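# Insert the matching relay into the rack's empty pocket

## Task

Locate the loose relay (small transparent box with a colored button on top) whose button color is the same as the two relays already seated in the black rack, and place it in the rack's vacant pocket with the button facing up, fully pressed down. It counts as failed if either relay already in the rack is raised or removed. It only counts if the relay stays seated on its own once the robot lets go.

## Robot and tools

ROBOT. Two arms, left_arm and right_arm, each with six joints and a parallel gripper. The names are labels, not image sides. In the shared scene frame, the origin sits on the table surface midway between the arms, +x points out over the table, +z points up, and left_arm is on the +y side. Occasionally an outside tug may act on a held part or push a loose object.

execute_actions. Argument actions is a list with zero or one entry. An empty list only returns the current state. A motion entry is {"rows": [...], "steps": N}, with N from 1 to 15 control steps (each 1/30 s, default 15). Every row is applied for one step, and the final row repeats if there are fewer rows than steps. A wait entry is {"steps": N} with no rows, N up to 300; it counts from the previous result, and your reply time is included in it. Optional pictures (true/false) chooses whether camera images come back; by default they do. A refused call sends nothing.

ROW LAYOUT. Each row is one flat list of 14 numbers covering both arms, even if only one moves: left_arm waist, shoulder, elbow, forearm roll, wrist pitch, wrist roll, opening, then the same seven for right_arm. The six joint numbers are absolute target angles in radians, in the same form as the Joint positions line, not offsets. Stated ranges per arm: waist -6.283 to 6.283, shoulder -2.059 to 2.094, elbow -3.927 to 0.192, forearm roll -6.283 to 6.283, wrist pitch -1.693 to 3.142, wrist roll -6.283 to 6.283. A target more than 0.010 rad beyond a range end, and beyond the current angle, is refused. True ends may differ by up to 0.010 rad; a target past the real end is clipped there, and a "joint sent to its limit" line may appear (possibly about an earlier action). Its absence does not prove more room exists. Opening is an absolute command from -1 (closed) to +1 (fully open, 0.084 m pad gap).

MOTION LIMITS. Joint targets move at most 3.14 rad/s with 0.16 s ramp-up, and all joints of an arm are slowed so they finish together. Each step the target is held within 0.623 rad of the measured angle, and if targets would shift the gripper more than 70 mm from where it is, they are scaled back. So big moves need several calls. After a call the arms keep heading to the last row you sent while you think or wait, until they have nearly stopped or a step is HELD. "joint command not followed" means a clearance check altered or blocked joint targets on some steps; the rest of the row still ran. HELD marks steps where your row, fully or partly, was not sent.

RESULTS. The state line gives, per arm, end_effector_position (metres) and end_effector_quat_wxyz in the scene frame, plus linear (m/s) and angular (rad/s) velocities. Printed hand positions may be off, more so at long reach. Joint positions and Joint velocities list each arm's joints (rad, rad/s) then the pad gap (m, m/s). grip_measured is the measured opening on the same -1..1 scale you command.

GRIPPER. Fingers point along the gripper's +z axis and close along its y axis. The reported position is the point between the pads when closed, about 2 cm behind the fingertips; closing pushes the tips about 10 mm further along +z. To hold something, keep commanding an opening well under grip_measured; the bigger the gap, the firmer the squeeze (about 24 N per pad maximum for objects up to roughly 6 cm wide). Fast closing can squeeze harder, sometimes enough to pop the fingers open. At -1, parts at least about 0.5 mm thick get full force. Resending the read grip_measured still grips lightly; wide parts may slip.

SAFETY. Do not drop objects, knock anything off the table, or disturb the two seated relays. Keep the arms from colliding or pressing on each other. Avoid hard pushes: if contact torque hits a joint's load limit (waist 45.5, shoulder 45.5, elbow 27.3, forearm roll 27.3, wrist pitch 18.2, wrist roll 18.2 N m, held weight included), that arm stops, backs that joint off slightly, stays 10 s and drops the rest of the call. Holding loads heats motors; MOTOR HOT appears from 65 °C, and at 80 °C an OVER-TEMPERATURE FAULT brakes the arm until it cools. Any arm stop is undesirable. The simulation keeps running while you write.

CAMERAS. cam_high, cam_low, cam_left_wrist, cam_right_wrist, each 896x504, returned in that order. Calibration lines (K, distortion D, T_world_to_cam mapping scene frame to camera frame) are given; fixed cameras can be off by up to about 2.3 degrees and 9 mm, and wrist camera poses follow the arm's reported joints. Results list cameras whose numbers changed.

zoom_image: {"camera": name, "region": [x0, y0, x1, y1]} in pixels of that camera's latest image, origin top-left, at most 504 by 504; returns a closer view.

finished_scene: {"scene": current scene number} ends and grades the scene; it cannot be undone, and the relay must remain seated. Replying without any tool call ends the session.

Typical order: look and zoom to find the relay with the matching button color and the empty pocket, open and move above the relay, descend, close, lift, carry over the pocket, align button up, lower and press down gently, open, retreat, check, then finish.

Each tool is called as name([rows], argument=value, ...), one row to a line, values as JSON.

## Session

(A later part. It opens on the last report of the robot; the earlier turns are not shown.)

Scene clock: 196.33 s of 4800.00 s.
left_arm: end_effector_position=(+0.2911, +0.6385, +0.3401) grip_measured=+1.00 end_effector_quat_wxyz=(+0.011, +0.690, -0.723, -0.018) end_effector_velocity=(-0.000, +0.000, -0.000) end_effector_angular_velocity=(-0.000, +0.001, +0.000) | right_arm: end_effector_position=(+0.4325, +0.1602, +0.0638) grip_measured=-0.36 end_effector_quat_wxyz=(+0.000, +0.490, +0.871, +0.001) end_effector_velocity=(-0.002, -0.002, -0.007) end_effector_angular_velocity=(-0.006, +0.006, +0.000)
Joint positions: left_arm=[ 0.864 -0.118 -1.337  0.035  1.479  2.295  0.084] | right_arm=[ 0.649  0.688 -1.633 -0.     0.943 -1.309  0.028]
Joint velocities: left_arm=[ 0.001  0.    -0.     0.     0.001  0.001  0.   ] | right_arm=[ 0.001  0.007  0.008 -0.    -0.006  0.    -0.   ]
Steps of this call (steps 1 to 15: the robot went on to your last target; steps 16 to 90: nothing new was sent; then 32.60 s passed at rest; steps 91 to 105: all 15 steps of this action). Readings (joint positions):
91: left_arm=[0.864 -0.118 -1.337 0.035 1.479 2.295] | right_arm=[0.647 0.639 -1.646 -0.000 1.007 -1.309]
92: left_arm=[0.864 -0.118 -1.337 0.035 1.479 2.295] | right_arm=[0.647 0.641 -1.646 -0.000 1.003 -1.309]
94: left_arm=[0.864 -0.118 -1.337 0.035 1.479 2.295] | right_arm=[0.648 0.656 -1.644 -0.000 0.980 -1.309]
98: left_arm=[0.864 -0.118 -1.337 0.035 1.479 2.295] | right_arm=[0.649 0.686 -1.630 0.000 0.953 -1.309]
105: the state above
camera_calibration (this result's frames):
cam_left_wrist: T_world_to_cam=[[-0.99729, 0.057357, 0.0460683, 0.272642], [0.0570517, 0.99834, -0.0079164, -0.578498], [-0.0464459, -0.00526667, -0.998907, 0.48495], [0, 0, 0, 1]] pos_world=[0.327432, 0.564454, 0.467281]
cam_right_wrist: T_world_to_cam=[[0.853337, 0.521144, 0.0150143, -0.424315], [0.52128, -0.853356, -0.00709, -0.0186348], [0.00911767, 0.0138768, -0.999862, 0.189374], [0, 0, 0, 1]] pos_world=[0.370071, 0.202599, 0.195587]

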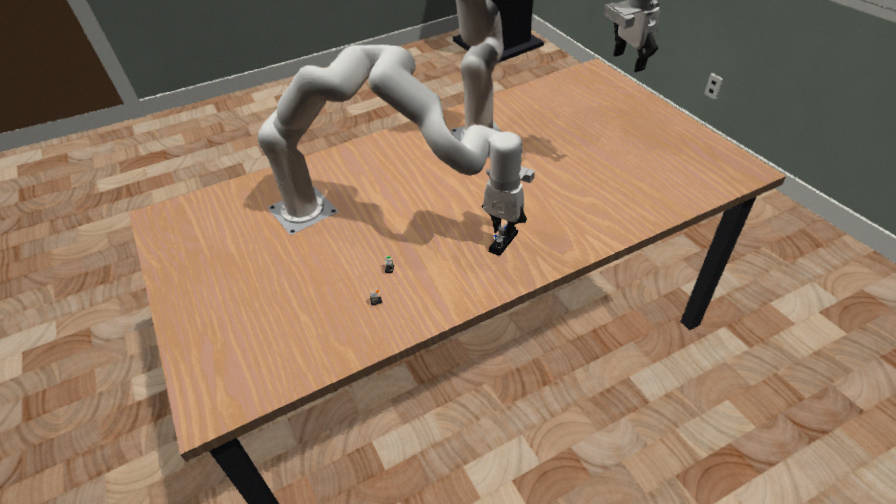

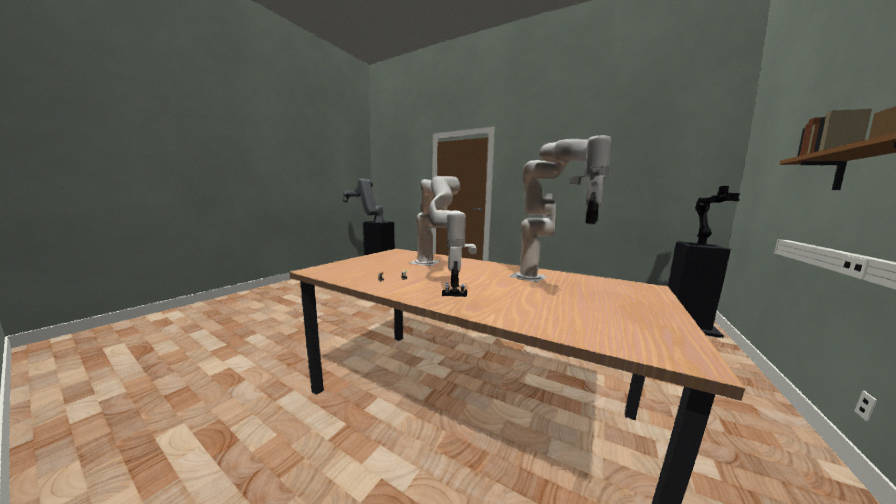

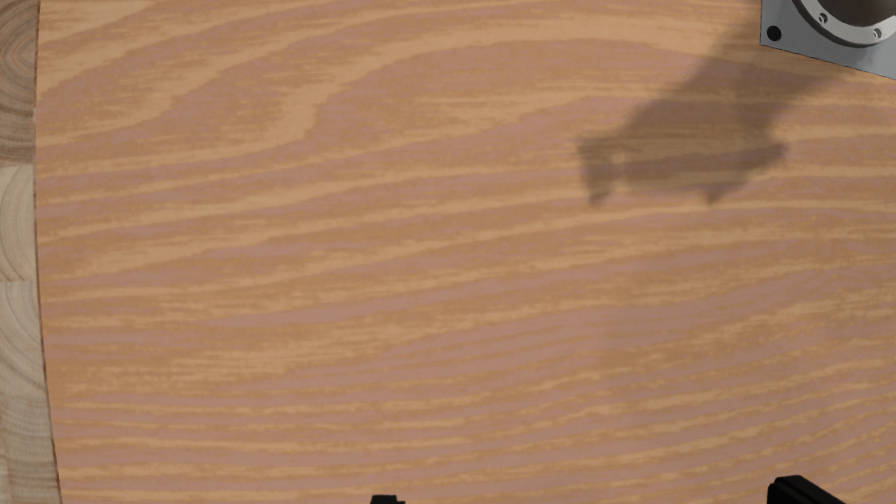

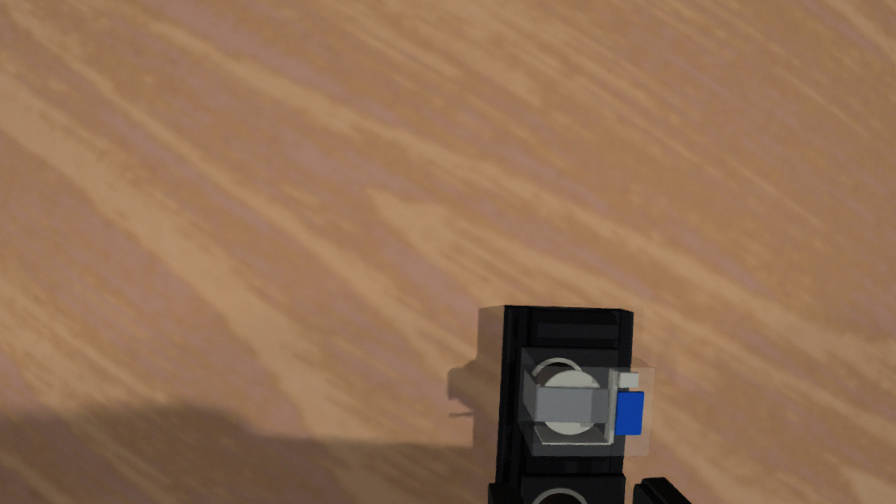

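execute_actions([
  {"rows": [[0.864, -0.118, -1.337, 0.035, 1.479, 2.295, 1, 0.649, 0.700, -1.6295, 0, 0.9295, -1.309, -1],[0.864, -0.118, -1.337, 0.035, 1.479, 2.295, 1, 0.649, 0.700, -1.6295, 0, 0.9295, -1.309, -1],[0.864, -0.118, -1.337, 0.035, 1.479, 2.295, 1, 0.649, 0.700, -1.6295, 0, 0.9295, -1.309, -1],[0.864, -0.118, -1.337, 0.035, 1.479, 2.295, 1, 0.649, 0.700, -1.6295, 0, 0.9295, -1.309, -1],[0.864, -0.118, -1.337, 0.035, 1.479, 2.295, 1, 0.649, 0.700, -1.6295, 0, 0.9295, -1.309, -1],[0.864, -0.118, -1.337, 0.035, 1.479, 2.295, 1, 0.649, 0.700, -1.6295, 0, 0.9295, -1.309, -1],[0.864, -0.118, -1.337, 0.035, 1.479, 2.295, 1, 0.649, 0.700, -1.6295, 0, 0.9295, -1.309, -1],[0.864, -0.118, -1.337, 0.035, 1.479, 2.295, 1, 0.649, 0.7122, -1.6268, 0, 0.9146, -1.309, -1]], "steps": 15},
])

Scene clock: 210.67 s of 4800.00 s.
left_arm: end_effector_position=(+0.2911, +0.6385, +0.3401) grip_measured=+1.00 end_effector_quat_wxyz=(+0.011, +0.690, -0.723, -0.018) end_effector_velocity=(+0.001, -0.000, -0.000) end_effector_angular_velocity=(+0.000, -0.001, -0.001) | right_arm: end_effector_position=(+0.4327, +0.1603, +0.0504) grip_measured=-0.38 end_effector_quat_wxyz=(+0.000, +0.491, +0.871, +0.001) end_effector_velocity=(+0.003, +0.004, +0.001) end_effector_angular_velocity=(+0.014, -0.011, -0.002)
Joint positions: left_arm=[ 0.864 -0.118 -1.337  0.035  1.479  2.295  0.084] | right_arm=[ 0.649  0.71  -1.628 -0.     0.916 -1.309  0.027]
Joint velocities: left_arm=[-0.001  0.     0.    -0.    -0.001 -0.    -0.   ] | right_arm=[ 0.     0.004 -0.005  0.002 -0.017  0.001 -0.   ]
Steps of this call (steps 1 to 15: the robot went on to your last target; steps 16 to 90: nothing new was sent; then 10.83 s passed at rest; steps 91 to 105: all 15 steps of this action). Readings (joint positions):
91: left_arm=[0.864 -0.118 -1.337 0.035 1.479 2.295] | right_arm=[0.649 0.689 -1.632 -0.000 0.942 -1.309]
92: left_arm=[0.864 -0.118 -1.337 0.035 1.479 2.295] | right_arm=[0.649 0.690 -1.632 -0.000 0.941 -1.309]
94: left_arm=[0.864 -0.118 -1.337 0.035 1.479 2.295] | right_arm=[0.649 0.694 -1.631 -0.000 0.936 -1.309]
98: left_arm=[0.864 -0.118 -1.337 0.035 1.479 2.295] | right_arm=[0.649 0.699 -1.629 0.000 0.931 -1.309]
105: the state above
camera_calibration (this result's frames):
cam_left_wrist: T_world_to_cam=[[-0.99729, 0.0573571, 0.0460684, 0.272642], [0.0570517, 0.99834, -0.00791635, -0.578498], [-0.046446, -0.00526661, -0.998907, 0.48495], [0, 0, 0, 1]] pos_world=[0.327432, 0.564454, 0.467281]
cam_right_wrist: T_world_to_cam=[[0.853375, 0.521082, 0.0149689, -0.424347], [0.521218, -0.853395, -0.00705891, -0.0186966], [0.00909611, 0.013826, -0.999863, 0.17598], [0, 0, 0, 1]] pos_world=[0.370271, 0.202731, 0.182176]

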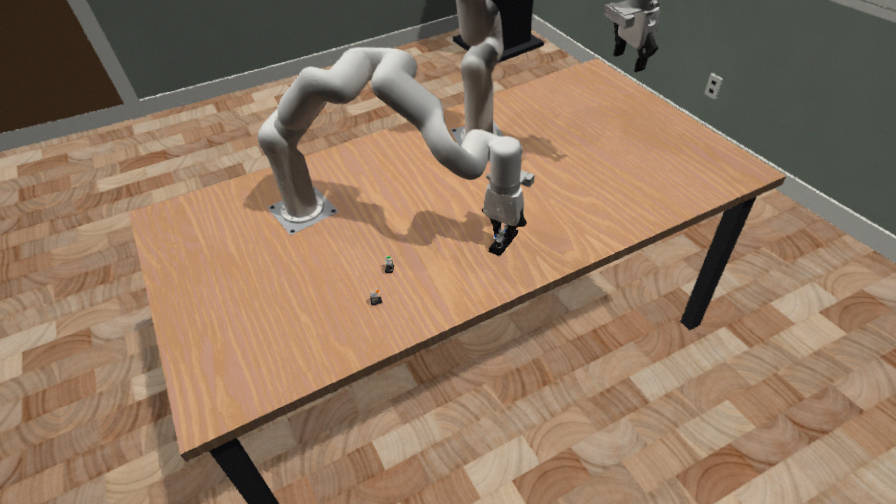

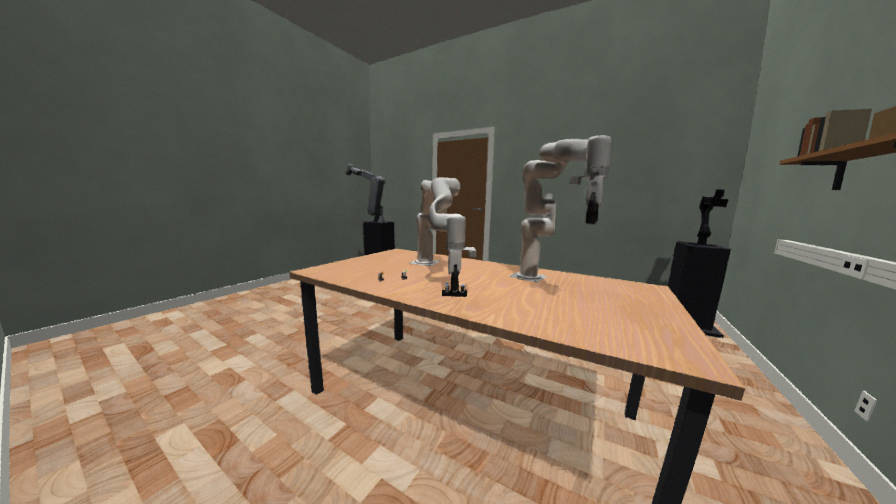

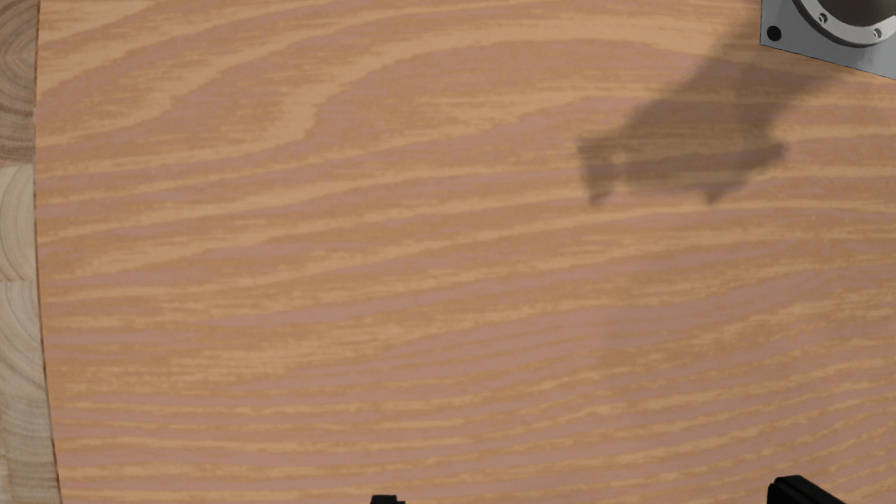

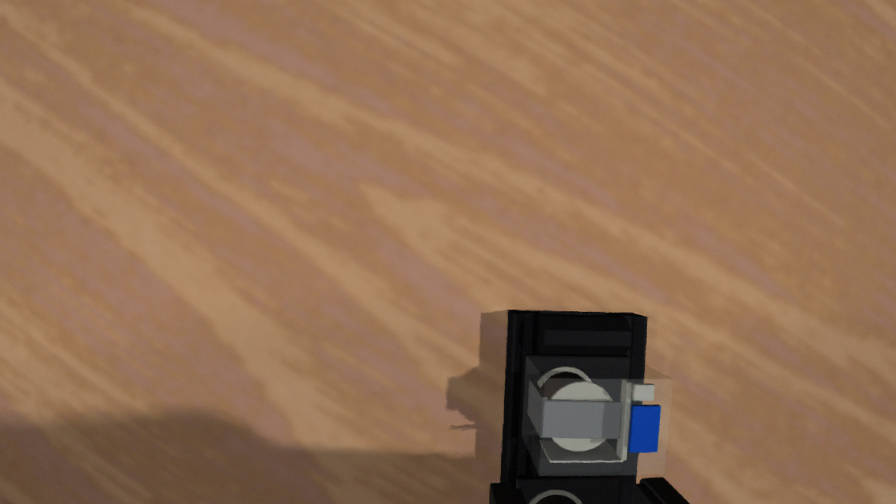

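execute_actions([
  {"rows": [[0.864, -0.118, -1.337, 0.035, 1.479, 2.295, 1, 0.649, 0.7146, -1.6263, 0, 0.9117, -1.309, -1]], "steps": 15},
], pictures=false)

Scene clock: 216.87 s of 4800.00 s.
left_arm: end_effector_position=(+0.2911, +0.6385, +0.3401) grip_measured=+1.00 end_effector_quat_wxyz=(+0.011, +0.690, -0.723, -0.018) end_effector_velocity=(-0.001, +0.000, +0.000) end_effector_angular_velocity=(-0.001, +0.001, +0.003) | right_arm: end_effector_position=(+0.4324, +0.1601, +0.0478) grip_measured=-0.39 end_effector_quat_wxyz=(+0.000, +0.490, +0.871, +0.001) end_effector_velocity=(-0.000, -0.000, +0.000) end_effector_angular_velocity=(+0.000, +0.000, -0.002)
Joint positions: left_arm=[ 0.864 -0.118 -1.337  0.035  1.479  2.295  0.084] | right_arm=[ 0.649  0.713 -1.627 -0.     0.912 -1.309  0.027]
Joint velocities: left_arm=[ 0.002 -0.     0.     0.     0.002 -0.001 -0.   ] | right_arm=[-0.    -0.001  0.001  0.     0.     0.001 -0.   ]
Steps of this call (steps 1 to 15: the robot went on to your last target; steps 16 to 90: nothing new was sent; then 2.70 s passed at rest; steps 91 to 105: all 15 steps of this action). Readings (joint positions):
91: left_arm=[0.864 -0.118 -1.337 0.035 1.479 2.295] | right_arm=[0.649 0.712 -1.627 -0.000 0.914 -1.309]
92: left_arm=[0.864 -0.118 -1.337 0.035 1.479 2.295] | right_arm=[0.649 0.712 -1.627 0.000 0.914 -1.309]
94: left_arm=[0.864 -0.118 -1.337 0.035 1.479 2.295] | right_arm=[0.649 0.713 -1.627 -0.000 0.914 -1.309]
98: left_arm=[0.864 -0.118 -1.337 0.035 1.479 2.295] | right_arm=[0.649 0.713 -1.627 -0.000 0.913 -1.309]
105: the state above

Release gently, holding the present pose.

execute_actions([
  {"rows": [[0.864, -0.118, -1.337, 0.035, 1.479, 2.295, 1, 0.649, 0.713, -1.627, 0, 0.913, -1.309, -0.36],[0.864, -0.118, -1.337, 0.035, 1.479, 2.295, 1, 0.649, 0.713, -1.627, 0, 0.913, -1.309, -0.33],[0.864, -0.118, -1.337, 0.035, 1.479, 2.295, 1, 0.649, 0.713, -1.627, 0, 0.913, -1.309, -0.3],[0.864, -0.118, -1.337, 0.035, 1.479, 2.295, 1, 0.649, 0.713, -1.627, 0, 0.913, -1.309, -0.25],[0.864, -0.118, -1.337, 0.035, 1.479, 2.295, 1, 0.649, 0.713, -1.627, 0, 0.913, -1.309, -0.2],[0.864, -0.118, -1.337, 0.035, 1.479, 2.295, 1, 0.649, 0.713, -1.627, 0, 0.913, -1.309, -0.1],[0.864, -0.118, -1.337, 0.035, 1.479, 2.295, 1, 0.649, 0.713, -1.627, 0, 0.913, -1.309, -0.1],[0.864, -0.118, -1.337, 0.035, 1.479, 2.295, 1, 0.649, 0.713, -1.627, 0, 0.913, -1.309, -0.1],[0.864, -0.118, -1.337, 0.035, 1.479, 2.295, 1, 0.649, 0.713, -1.627, 0, 0.913, -1.309, -0.1],[0.864, -0.118, -1.337, 0.035, 1.479, 2.295, 1, 0.649, 0.6893, -1.6318, 0, 0.9425, -1.309, -0.1]], "steps": 15},
], pictures=false)

execute_actions([
  {"rows": [[0.864, -0.118, -1.337, 0.035, 1.479, 2.295, 1, 0.647, 0.6389, -1.6463, 0, 1.0074, -1.309, -0.1]], "steps": 15},
], pictures=false)

execute_actions([
  {"rows": [[0.864, -0.118, -1.337, 0.035, 1.479, 2.295, 1, 0.56, 0.45, -1.45, 0, 1.0, -1.309, 0.3]], "steps": 15},
])

Scene clock: 236.50 s of 4800.00 s.
left_arm: end_effector_position=(+0.2911, +0.6385, +0.3401) grip_measured=+1.00 end_effector_quat_wxyz=(+0.011, +0.690, -0.723, -0.018) end_effector_velocity=(+0.000, +0.000, +0.000) end_effector_angular_velocity=(+0.001, -0.001, -0.001) | right_arm: end_effector_position=(+0.4312, +0.1590, +0.0563) grip_measured=-0.12 end_effector_quat_wxyz=(-0.001, +0.490, +0.871, -0.002) end_effector_velocity=(+0.025, +0.024, +0.098) end_effector_angular_velocity=(+0.084, -0.082, +0.001)
Joint positions: left_arm=[ 0.864 -0.118 -1.337  0.035  1.479  2.295  0.084] | right_arm=[ 0.649  0.698 -1.629  0.     0.935 -1.309  0.039]
Joint velocities: left_arm=[ 0.    -0.     0.    -0.    -0.001  0.001  0.   ] | right_arm=[-0.001 -0.122 -0.071 -0.002  0.076 -0.001  0.002]
Steps of this call (steps 1 to 15: the robot went on to your last target; steps 16 to 90: nothing new was sent; then 16.13 s passed at rest; steps 91 to 105: all 15 steps of this action). Readings (joint positions):
91: left_arm=[0.864 -0.118 -1.337 0.035 1.479 2.295] | right_arm=[0.649 0.713 -1.626 0.000 0.912 -1.309]
92: left_arm=[0.864 -0.118 -1.337 0.035 1.479 2.295] | right_arm=[0.649 0.713 -1.626 -0.000 0.912 -1.309]
94: left_arm=[0.864 -0.118 -1.337 0.035 1.479 2.295] | right_arm=[0.649 0.713 -1.626 -0.000 0.912 -1.309]
98: left_arm=[0.864 -0.118 -1.337 0.035 1.479 2.295] | right_arm=[0.650 0.722 -1.615 0.000 0.916 -1.309]
105: the state above

Scene clock: 237.00 s of 4800.00 s.
left_arm: end_effector_position=(+0.2911, +0.6385, +0.3401) grip_measured=+1.00 end_effector_quat_wxyz=(+0.011, +0.690, -0.723, -0.018) end_effector_velocity=(+0.000, +0.000, +0.000) end_effector_angular_velocity=(+0.001, -0.001, +0.000) | right_arm: end_effector_position=(+0.4315, +0.1574, +0.0930) grip_measured=-0.11 end_effector_quat_wxyz=(-0.000, +0.491, +0.871, -0.001) end_effector_velocity=(+0.002, +0.001, +0.007) end_effector_angular_velocity=(+0.006, -0.006, -0.001)
Joint positions: left_arm=[ 0.864 -0.118 -1.337  0.035  1.479  2.295  0.084] | right_arm=[ 0.647  0.641 -1.645  0.     1.007 -1.309  0.039]
Joint velocities: left_arm=[-0.     0.    -0.    -0.    -0.002 -0.001 -0.   ] | right_arm=[-0.001 -0.007 -0.008 -0.     0.007  0.001  0.   ]
Steps of this call (steps 1 to 15: all 15 steps of this action). Readings (joint positions):
1: left_arm=[0.864 -0.118 -1.337 0.035 1.479 2.295] | right_arm=[0.649 0.695 -1.631 0.000 0.937 -1.309]
2: left_arm=[0.864 -0.118 -1.337 0.035 1.479 2.295] | right_arm=[0.649 0.691 -1.632 0.000 0.943 -1.309]
4: left_arm=[0.864 -0.118 -1.337 0.035 1.479 2.295] | right_arm=[0.648 0.674 -1.634 0.000 0.968 -1.309]
8: left_arm=[0.864 -0.118 -1.337 0.035 1.479 2.295] | right_arm=[0.647 0.644 -1.647 -0.000 0.997 -1.309]
15: the state above

Scene clock: 237.50 s of 4800.00 s.
left_arm: end_effector_position=(+0.2911, +0.6385, +0.3401) grip_measured=+1.00 end_effector_quat_wxyz=(+0.011, +0.690, -0.723, -0.018) end_effector_velocity=(+0.000, +0.001, +0.000) end_effector_angular_velocity=(+0.002, -0.001, +0.001) | right_arm: end_effector_position=(+0.4372, +0.0922, +0.1270) grip_measured=+0.29 end_effector_quat_wxyz=(-0.000, +0.528, +0.849, -0.001) end_effector_velocity=(-0.003, -0.008, -0.000) end_effector_angular_velocity=(-0.004, +0.006, -0.009)
Joint positions: left_arm=[ 0.864 -0.118 -1.337  0.035  1.479  2.295  0.084] | right_arm=[ 0.562  0.454 -1.451  0.     1.    -1.309  0.056]
Joint velocities: left_arm=[ 0.     0.     0.     0.    -0.002 -0.    -0.   ] | right_arm=[-0.007 -0.018  0.027  0.001 -0.002  0.002  0.   ]
Steps of this call (steps 1 to 15: all 15 steps of this action). Readings (joint positions):
1: left_arm=[0.864 -0.118 -1.337 0.035 1.479 2.295] | right_arm=[0.647 0.640 -1.645 0.000 1.007 -1.309]
2: left_arm=[0.864 -0.118 -1.337 0.035 1.479 2.295] | right_arm=[0.646 0.637 -1.642 0.000 1.007 -1.309]
4: left_arm=[0.864 -0.118 -1.337 0.035 1.479 2.295] | right_arm=[0.630 0.599 -1.597 0.000 1.005 -1.309]
8: left_arm=[0.864 -0.118 -1.337 0.035 1.479 2.295] | right_arm=[0.574 0.484 -1.491 -0.000 1.001 -1.309]
15: the state above
camera_calibration (this result's frames):
cam_left_wrist: T_world_to_cam=[[-0.99729, 0.0573568, 0.0460683, 0.272642], [0.0570515, 0.99834, -0.0079163, -0.578498], [-0.0464459, -0.00526658, -0.998907, 0.48495], [0, 0, 0, 1]] pos_world=[0.327432, 0.564454, 0.467281]
cam_right_wrist: T_world_to_cam=[[0.895633, 0.444676, 0.0102039, -0.404666], [0.444746, -0.895638, -0.00586189, -0.0414889], [0.00653233, 0.00978824, -0.999931, 0.254971], [0, 0, 0, 1]] pos_world=[0.379219, 0.140291, 0.258839]

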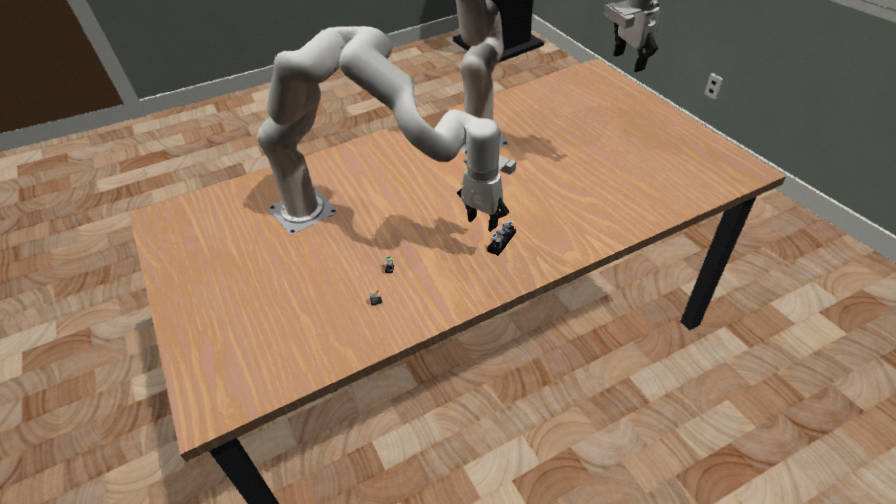

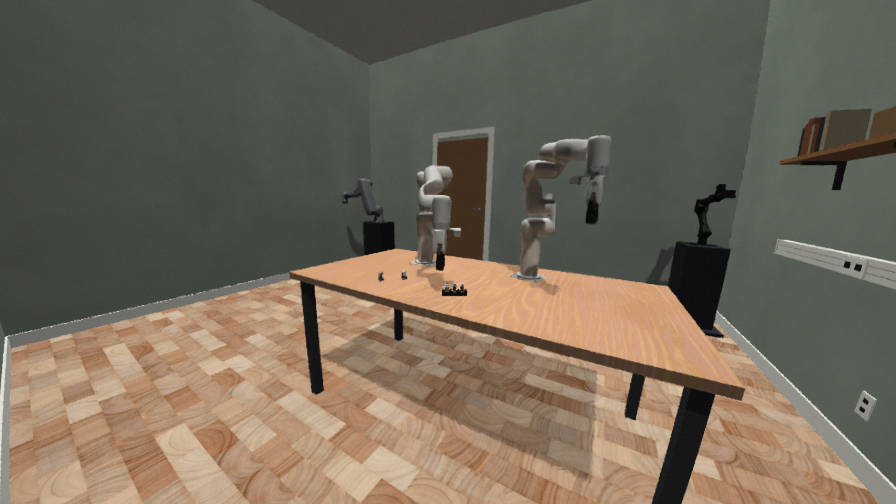

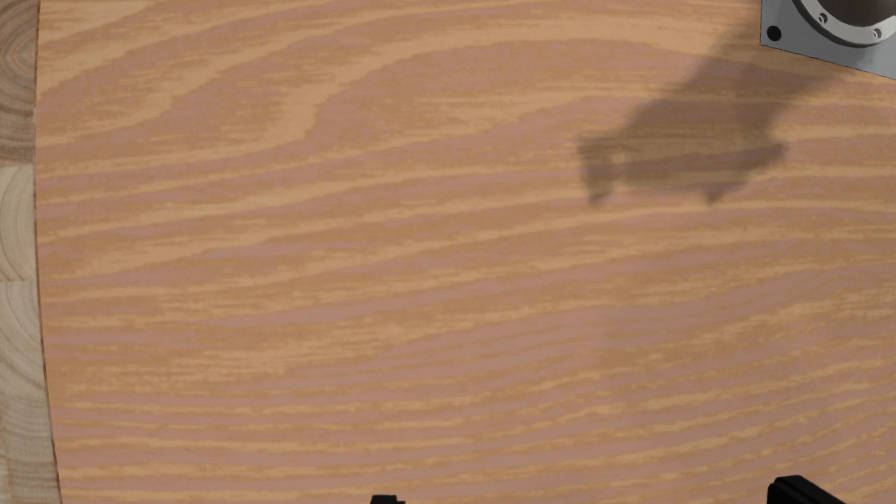

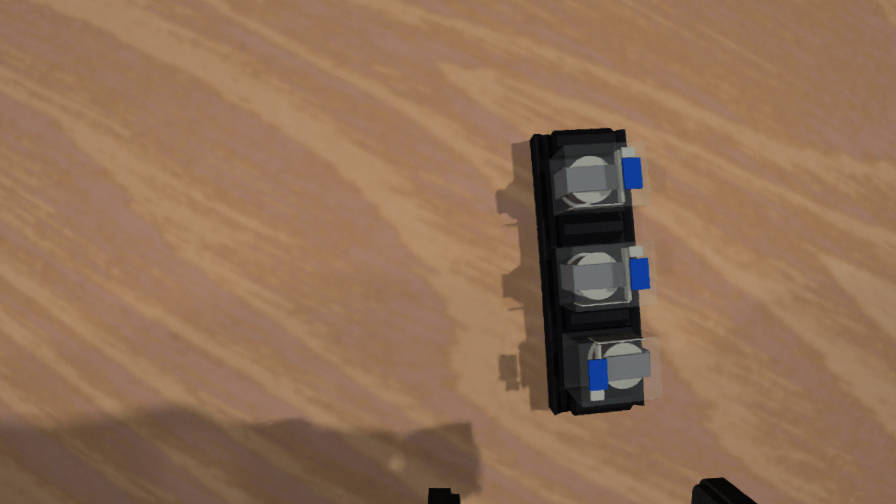

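zoom_image(camera="cam_high", region=[450, 190, 570, 270])

Region (450, 190, 570, 270) of cam_high's 896x504 image, scaled by 4.200, with more detail than that image has.

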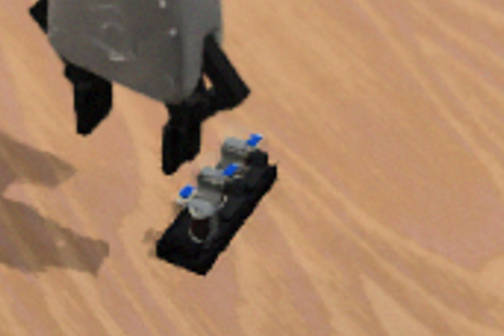

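finished_scene(scene=2)

The scene is finished: the task was done.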